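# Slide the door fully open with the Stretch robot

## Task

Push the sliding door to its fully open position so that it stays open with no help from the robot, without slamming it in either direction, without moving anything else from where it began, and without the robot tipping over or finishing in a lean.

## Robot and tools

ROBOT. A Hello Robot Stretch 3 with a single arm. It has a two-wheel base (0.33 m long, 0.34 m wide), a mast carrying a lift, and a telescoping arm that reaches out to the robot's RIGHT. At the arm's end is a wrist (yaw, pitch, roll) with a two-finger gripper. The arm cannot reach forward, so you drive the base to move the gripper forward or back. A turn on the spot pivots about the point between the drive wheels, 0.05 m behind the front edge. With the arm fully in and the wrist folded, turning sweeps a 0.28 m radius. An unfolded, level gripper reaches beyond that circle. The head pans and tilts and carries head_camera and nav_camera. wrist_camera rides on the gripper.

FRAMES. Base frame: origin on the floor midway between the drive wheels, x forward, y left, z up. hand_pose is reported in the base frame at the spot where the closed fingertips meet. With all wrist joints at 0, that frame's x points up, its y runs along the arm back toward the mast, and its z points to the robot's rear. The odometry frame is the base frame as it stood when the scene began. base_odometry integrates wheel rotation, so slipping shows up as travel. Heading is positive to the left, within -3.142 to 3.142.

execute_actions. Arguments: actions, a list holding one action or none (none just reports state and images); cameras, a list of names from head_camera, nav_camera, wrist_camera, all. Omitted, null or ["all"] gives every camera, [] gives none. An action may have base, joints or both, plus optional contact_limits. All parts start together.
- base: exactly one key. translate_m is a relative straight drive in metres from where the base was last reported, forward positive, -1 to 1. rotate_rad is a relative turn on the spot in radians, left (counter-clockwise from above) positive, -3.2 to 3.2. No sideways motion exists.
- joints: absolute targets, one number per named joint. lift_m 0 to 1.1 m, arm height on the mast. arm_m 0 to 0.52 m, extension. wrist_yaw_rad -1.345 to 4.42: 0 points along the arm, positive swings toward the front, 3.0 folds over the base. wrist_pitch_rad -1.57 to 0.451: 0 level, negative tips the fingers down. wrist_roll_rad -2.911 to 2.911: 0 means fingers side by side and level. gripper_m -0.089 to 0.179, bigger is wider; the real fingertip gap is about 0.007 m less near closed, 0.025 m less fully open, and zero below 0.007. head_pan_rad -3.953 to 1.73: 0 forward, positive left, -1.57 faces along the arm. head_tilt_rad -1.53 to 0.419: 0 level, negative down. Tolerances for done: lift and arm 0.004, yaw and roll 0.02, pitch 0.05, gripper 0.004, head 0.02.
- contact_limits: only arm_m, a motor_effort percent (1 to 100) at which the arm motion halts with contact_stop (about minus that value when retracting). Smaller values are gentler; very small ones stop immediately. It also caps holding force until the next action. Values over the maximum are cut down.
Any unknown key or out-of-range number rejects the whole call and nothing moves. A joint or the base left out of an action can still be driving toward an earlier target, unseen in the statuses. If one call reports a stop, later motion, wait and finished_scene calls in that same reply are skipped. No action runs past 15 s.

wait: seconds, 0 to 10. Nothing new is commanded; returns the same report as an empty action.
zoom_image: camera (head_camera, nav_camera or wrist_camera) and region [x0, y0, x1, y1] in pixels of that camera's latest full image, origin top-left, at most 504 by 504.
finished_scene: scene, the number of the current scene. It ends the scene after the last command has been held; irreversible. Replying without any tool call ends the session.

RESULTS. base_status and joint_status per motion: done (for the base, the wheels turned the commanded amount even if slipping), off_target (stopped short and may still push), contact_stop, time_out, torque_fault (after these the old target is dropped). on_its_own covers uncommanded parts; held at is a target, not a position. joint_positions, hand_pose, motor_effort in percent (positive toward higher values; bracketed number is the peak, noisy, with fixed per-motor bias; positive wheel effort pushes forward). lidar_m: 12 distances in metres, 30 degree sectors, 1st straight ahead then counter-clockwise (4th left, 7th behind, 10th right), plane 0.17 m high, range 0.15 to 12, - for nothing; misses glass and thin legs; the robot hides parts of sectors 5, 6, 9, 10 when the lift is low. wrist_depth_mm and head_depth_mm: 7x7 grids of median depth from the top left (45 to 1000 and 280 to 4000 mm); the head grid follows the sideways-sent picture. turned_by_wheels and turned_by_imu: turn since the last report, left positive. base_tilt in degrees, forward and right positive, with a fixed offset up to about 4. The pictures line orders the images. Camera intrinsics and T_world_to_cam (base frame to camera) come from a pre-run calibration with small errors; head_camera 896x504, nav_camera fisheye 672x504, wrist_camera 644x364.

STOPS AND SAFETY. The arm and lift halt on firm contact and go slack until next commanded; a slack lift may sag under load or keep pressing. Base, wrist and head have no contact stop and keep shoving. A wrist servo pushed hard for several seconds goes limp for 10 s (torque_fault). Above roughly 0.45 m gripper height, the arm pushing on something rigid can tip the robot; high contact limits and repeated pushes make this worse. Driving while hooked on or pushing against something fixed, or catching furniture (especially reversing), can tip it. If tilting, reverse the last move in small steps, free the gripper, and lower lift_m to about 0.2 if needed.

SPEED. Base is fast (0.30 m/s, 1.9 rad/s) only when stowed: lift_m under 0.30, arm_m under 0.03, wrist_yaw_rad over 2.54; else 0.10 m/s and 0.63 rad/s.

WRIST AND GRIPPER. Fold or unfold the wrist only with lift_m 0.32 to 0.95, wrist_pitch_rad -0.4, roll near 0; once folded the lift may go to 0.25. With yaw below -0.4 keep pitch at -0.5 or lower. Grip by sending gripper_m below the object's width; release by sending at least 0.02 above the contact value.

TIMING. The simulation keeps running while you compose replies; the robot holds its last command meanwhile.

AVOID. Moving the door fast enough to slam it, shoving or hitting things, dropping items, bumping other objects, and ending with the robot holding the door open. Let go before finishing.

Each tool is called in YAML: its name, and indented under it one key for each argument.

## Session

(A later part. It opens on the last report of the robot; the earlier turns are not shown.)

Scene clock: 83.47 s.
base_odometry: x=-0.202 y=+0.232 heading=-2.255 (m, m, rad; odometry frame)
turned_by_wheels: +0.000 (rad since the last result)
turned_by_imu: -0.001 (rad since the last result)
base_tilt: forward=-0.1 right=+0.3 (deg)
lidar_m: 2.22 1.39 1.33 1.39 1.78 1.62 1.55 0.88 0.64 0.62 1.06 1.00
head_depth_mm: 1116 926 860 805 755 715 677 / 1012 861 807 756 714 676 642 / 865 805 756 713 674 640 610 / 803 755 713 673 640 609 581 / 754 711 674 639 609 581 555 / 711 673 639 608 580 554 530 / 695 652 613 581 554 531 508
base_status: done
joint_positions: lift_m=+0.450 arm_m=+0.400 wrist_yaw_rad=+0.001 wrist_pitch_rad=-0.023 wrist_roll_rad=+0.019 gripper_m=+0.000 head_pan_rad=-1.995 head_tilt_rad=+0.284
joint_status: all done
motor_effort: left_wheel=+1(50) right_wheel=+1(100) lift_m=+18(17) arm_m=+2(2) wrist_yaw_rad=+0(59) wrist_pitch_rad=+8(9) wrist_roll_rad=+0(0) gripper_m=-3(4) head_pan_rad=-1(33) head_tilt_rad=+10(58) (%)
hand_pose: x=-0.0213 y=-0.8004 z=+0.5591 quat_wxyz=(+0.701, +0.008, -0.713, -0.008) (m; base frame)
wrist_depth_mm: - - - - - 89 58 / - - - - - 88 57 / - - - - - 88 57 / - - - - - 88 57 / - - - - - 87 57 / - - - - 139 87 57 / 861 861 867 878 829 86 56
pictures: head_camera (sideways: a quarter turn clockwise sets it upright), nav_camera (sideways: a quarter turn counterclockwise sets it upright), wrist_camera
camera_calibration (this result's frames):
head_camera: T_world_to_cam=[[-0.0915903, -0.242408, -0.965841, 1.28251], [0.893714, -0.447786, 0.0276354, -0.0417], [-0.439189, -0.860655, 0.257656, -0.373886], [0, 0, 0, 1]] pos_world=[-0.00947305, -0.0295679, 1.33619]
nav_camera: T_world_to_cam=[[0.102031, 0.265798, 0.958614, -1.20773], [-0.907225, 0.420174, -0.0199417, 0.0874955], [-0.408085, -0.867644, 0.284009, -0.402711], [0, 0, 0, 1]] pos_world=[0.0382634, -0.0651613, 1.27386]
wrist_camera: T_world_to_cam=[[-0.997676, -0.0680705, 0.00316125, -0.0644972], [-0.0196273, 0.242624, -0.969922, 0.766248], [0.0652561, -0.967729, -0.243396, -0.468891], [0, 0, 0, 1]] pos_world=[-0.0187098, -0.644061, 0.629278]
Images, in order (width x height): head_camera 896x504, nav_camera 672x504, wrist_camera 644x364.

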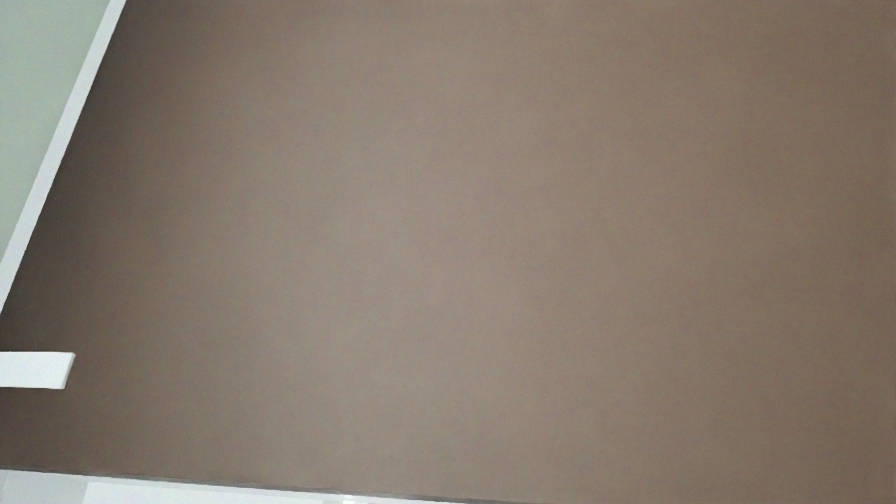

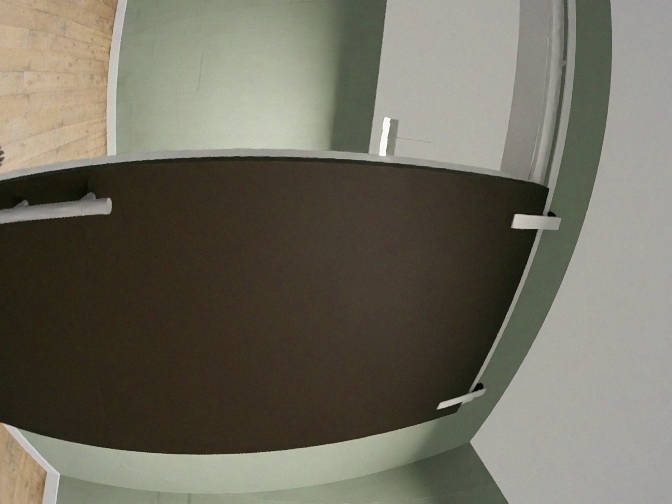

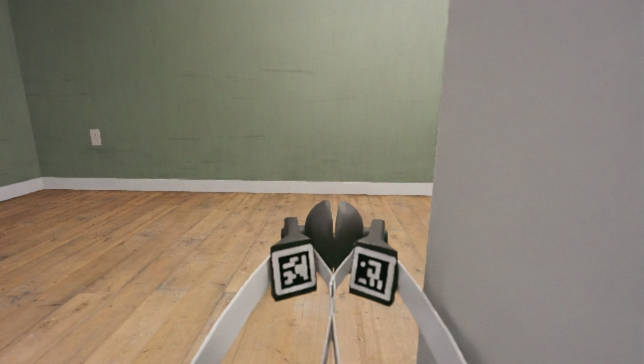

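execute_actions:
  actions:
    - {"base":{"translate_m":-0.04},"joints":{"wrist_yaw_rad":0.5,"head_pan_rad":-1.5,"head_tilt_rad":-0.9}}

Scene clock: 91.63 s.
base_odometry: x=-0.177 y=+0.263 heading=-2.255 (m, m, rad; odometry frame)
turned_by_wheels: +0.000 (rad since the last result)
turned_by_imu: -0.001 (rad since the last result)
base_tilt: forward=-0.2 right=+0.4 (deg)
lidar_m: 2.26 1.41 1.35 1.39 1.75 1.58 1.52 0.88 0.64 0.62 1.11 1.03
head_depth_mm: 534 624 744 925 1224 1267 1135 / 525 610 750 932 1181 1295 1151 / 560 626 713 872 1237 1261 1150 / 2710 2322 1928 1568 1403 1262 1150 / 2701 2332 1928 1629 1422 1260 1130 / 2708 2316 1920 1635 1418 1262 1130 / 2715 2316 1902 1627 1413 1259 1126
base_status: done
joint_positions: lift_m=+0.450 arm_m=+0.400 wrist_yaw_rad=+0.498 wrist_pitch_rad=-0.023 wrist_roll_rad=+0.019 gripper_m=+0.000 head_pan_rad=-1.507 head_tilt_rad=-0.888
joint_status: all done
motor_effort: left_wheel=+0(3) right_wheel=+1(6) lift_m=+17(17) arm_m=+2(2) wrist_yaw_rad=+2(4) wrist_pitch_rad=+8(8) wrist_roll_rad=+0(0) gripper_m=-3(4) head_pan_rad=+4(33) head_tilt_rad=-7(55) (%)
hand_pose: x=+0.1007 y=-0.7694 z=+0.5591 quat_wxyz=(+0.681, +0.184, -0.689, +0.165) (m; base frame)
wrist_depth_mm: - - - - - - - / - - - - - - - / - - - - - - - / - - - - - - - / - - - - - - - / - - - - - - - / 809 867 867 864 871 874 877
pictures: head_camera (sideways: a quarter turn clockwise sets it upright), nav_camera (sideways: a quarter turn counterclockwise sets it upright), wrist_camera
camera_calibration (this result's frames):
head_camera: T_world_to_cam=[[-0.0340556, 0.789556, -0.612733, 0.821088], [0.999398, 0.0228182, -0.0261432, 0.0276705], [-0.00666008, -0.613254, -0.789857, 0.986763], [0, 0, 0, 1]] pos_world=[0.00688074, -0.0437894, 1.28323]
nav_camera: T_world_to_cam=[[0.032879, -0.773008, 0.633544, -0.782726], [-0.999124, -0.0418401, 0.000800984, 0.0610349], [0.0258884, -0.633015, -0.773706, 0.971247], [0, 0, 0, 1]] pos_world=[0.0615727, 0.0123143, 1.2473]
wrist_camera: T_world_to_cam=[[-0.844183, -0.536046, 0.00316116, -0.316157], [-0.133061, 0.203829, -0.969922, 0.742688], [0.519278, -0.819212, -0.243396, -0.378273], [0, 0, 0, 1]] pos_world=[0.028358, -0.630742, 0.629278]
Images, in order (width x height): head_camera 896x504, nav_camera 672x504, wrist_camera 644x364.

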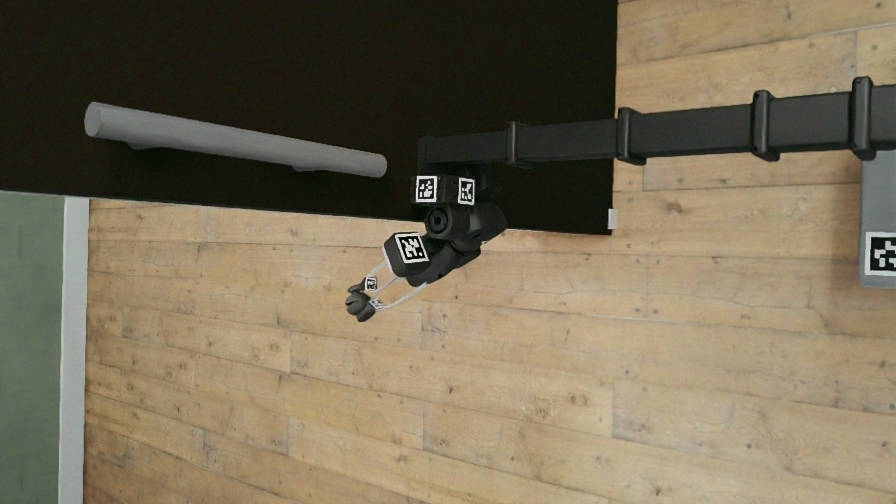

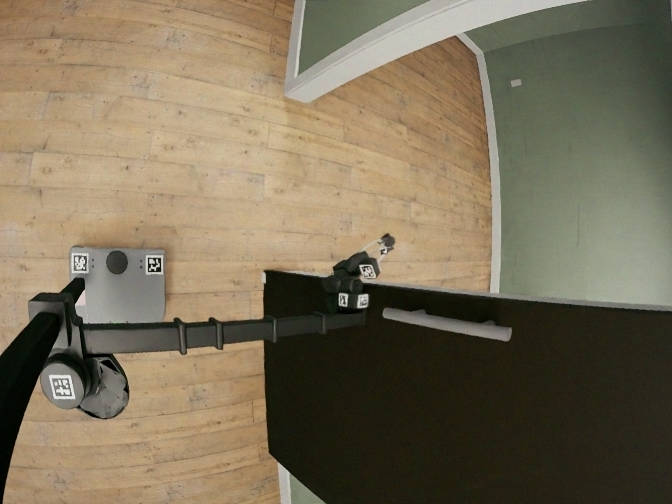

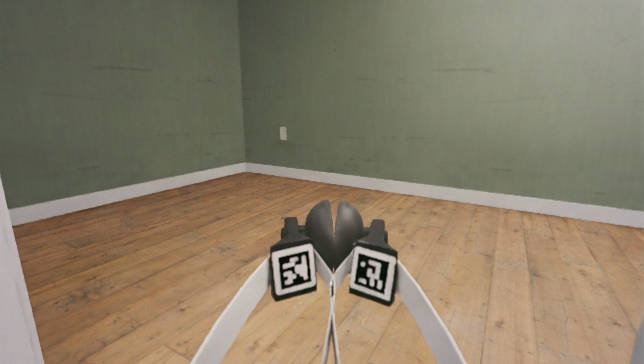

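execute_actions:
  actions:
    - {"joints":{"wrist_yaw_rad":0.1}}
  cameras: ["head_camera","wrist_camera"]

Scene clock: 98.53 s.
base_odometry: x=-0.177 y=+0.263 heading=-2.254 (m, m, rad; odometry frame)
turned_by_wheels: +0.001 (rad since the last result)
turned_by_imu: +0.001 (rad since the last result)
base_tilt: forward=-0.1 right=+0.3 (deg)
lidar_m: 2.26 1.41 1.35 1.39 1.75 1.58 1.52 0.88 0.64 0.62 1.11 1.03
head_depth_mm: 533 622 745 926 1224 1268 1139 / 525 592 747 924 1199 1294 1149 / 566 658 731 858 1239 1267 1147 / 2681 2321 1932 1602 1396 1261 1147 / 2693 2320 1910 1635 1421 1258 1123 / 2715 2322 1906 1625 1424 1254 1126 / 2732 2298 1903 1622 1424 1257 1123
base_status: not commanded
joint_positions: lift_m=+0.450 arm_m=+0.400 wrist_yaw_rad=+0.258 wrist_pitch_rad=-0.019 wrist_roll_rad=+0.019 gripper_m=+0.000 head_pan_rad=-1.506 head_tilt_rad=-0.889
joint_status: wrist_yaw_rad off_target (ended at +0.258, target +0.100)
on_its_own: wrist_yaw_rad is held at +0.236, not at your +0.100, by its stall guard, which is not easing now; left_wheel is at rest, and its effort (+21) is outside its rest range (-18 to +18); right_wheel is at rest, and its effort (-49) is outside its rest range (-18 to +18); wrist_yaw_rad is at rest, and its effort (-20) is outside its rest range (-12 to +12)
motor_effort: left_wheel=+21(59) right_wheel=-49(100) lift_m=+18(18) arm_m=+2(2) wrist_yaw_rad=-20(61) wrist_pitch_rad=+7(8) wrist_roll_rad=+0(0) gripper_m=-3(1) head_pan_rad=+3(4) head_tilt_rad=-7(7) (%)
hand_pose: x=+0.0439 y=-0.7921 z=+0.5600 quat_wxyz=(+0.696, +0.099, -0.707, +0.083) (m; base frame)
wrist_depth_mm: - - - - - - 71 / - - - - - - 69 / - - - - - - 68 / - - - - - 135 67 / - - - - - 129 65 / - - - - - 124 64 / 872 893 892 878 897 119 62
pictures: head_camera (sideways: a quarter turn clockwise sets it upright), wrist_camera
camera_calibration (this result's frames):
head_camera: T_world_to_cam=[[-0.0352176, 0.790073, -0.612, 0.82014], [0.999363, 0.0242664, -0.0261812, 0.0277201], [-0.00583401, -0.612532, -0.790424, 0.987495], [0, 0, 0, 1]] pos_world=[0.00694201, -0.043771, 1.28319]
wrist_camera: T_world_to_cam=[[-0.947391, -0.320064, 0.00299817, -0.200633], [-0.079524, 0.226297, -0.970807, 0.756579], [0.310042, -0.919972, -0.239845, -0.439786], [0, 0, 0, 1]] pos_world=[0.00644063, -0.640018, 0.629612]
Images, in order (width x height): head_camera 896x504, wrist_camera 644x364.

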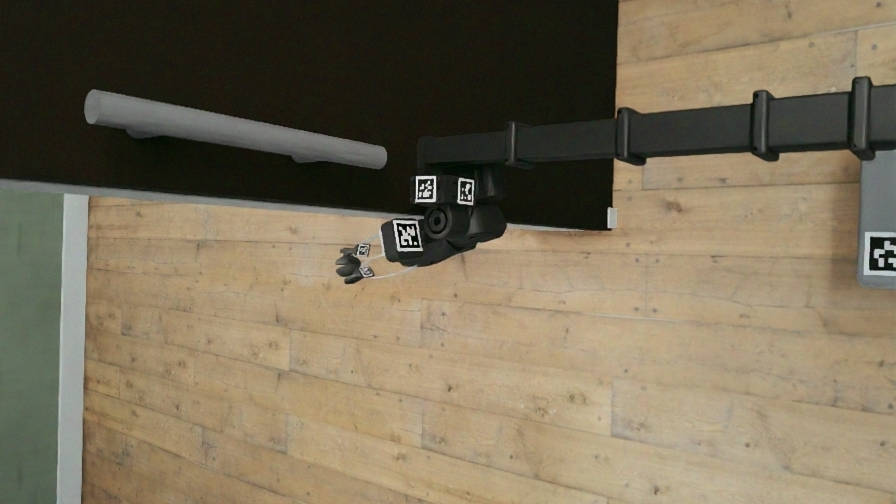

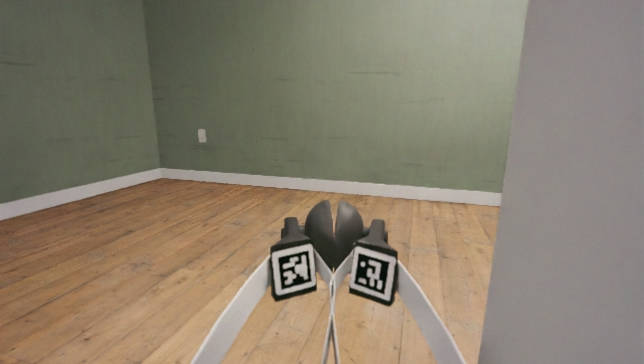

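execute_actions:
  actions:
    - {"base":{"translate_m":0.04},"joints":{"wrist_yaw_rad":0.3,"head_pan_rad":-2.55,"head_tilt_rad":0.4}}
  cameras: ["head_camera","wrist_camera"]

Scene clock: 103.27 s.
base_odometry: x=-0.202 y=+0.232 heading=-2.254 (m, m, rad; odometry frame)
turned_by_wheels: +0.000 (rad since the last result)
turned_by_imu: -0.001 (rad since the last result)
base_tilt: forward=-0.2 right=+0.3 (deg)
lidar_m: 2.22 1.40 1.33 1.39 1.78 1.61 1.56 0.88 0.64 0.62 1.06 1.00
head_depth_mm: 1267 1596 1688 1603 1511 1446 1379 / 1262 1583 1803 1708 1609 1522 1436 / 1253 1585 1823 1642 1486 1371 1260 / 1248 1517 1456 1207 1116 1038 968 / 1250 1315 1093 1019 955 895 845 / 1173 1040 941 885 832 790 748 / 1031 872 825 781 741 707 672
base_status: done
joint_positions: lift_m=+0.450 arm_m=+0.400 wrist_yaw_rad=+0.298 wrist_pitch_rad=-0.019 wrist_roll_rad=+0.019 gripper_m=+0.000 head_pan_rad=-2.543 head_tilt_rad=+0.383
joint_status: all done
motor_effort: left_wheel=+0(21) right_wheel=+0(41) lift_m=+17(18) arm_m=+2(2) wrist_yaw_rad=+2(18) wrist_pitch_rad=+7(7) wrist_roll_rad=+0(0) gripper_m=-2(2) head_pan_rad=-4(43) head_tilt_rad=+11(58) (%)
hand_pose: x=+0.0538 y=-0.7893 z=+0.5599 quat_wxyz=(+0.694, +0.113, -0.704, +0.097) (m; base frame)
wrist_depth_mm: - - - - - - - / - - - - - - - / - - - - - - - / - - - - - - - / - - - - - - - / - - - - - - - / 901 877 861 861 872 896 150
pictures: head_camera (sideways: a quarter turn clockwise sets it upright), wrist_camera
camera_calibration (this result's frames):
head_camera: T_world_to_cam=[[-0.281573, -0.211928, -0.935844, 1.24474], [0.532297, -0.845974, 0.0314207, -0.0444271], [-0.798358, -0.4893, 0.351012, -0.493272], [0, 0, 0, 1]] pos_world=[-0.0196753, -0.0151479, 1.33942]
wrist_camera: T_world_to_cam=[[-0.933749, -0.357915, 0.00298757, -0.220957], [-0.0886093, 0.223066, -0.970768, 0.754601], [0.346786, -0.906718, -0.240002, -0.431687], [0, 0, 0, 1]] pos_world=[0.0102491, -0.638828, 0.629596]
Images, in order (width x height): head_camera 896x504, wrist_camera 644x364.

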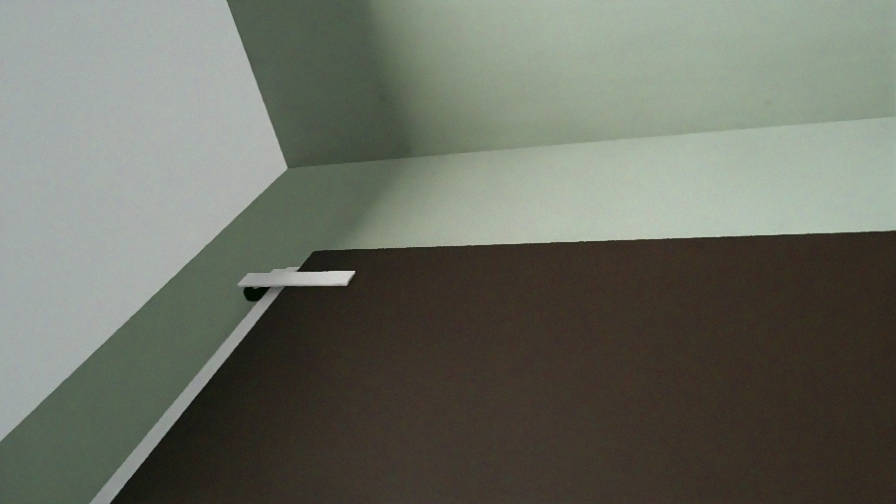

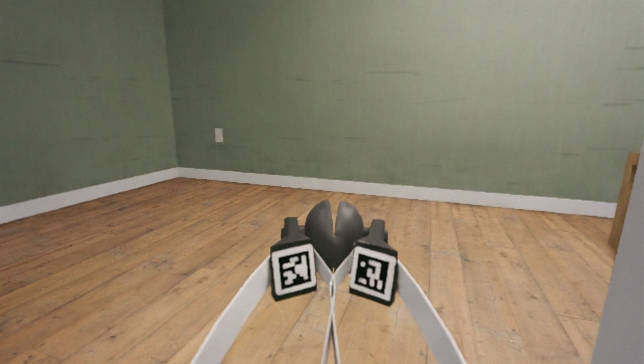

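At the rail end.

finished_scene:
  scene: 1

The scene is finished: the task was done.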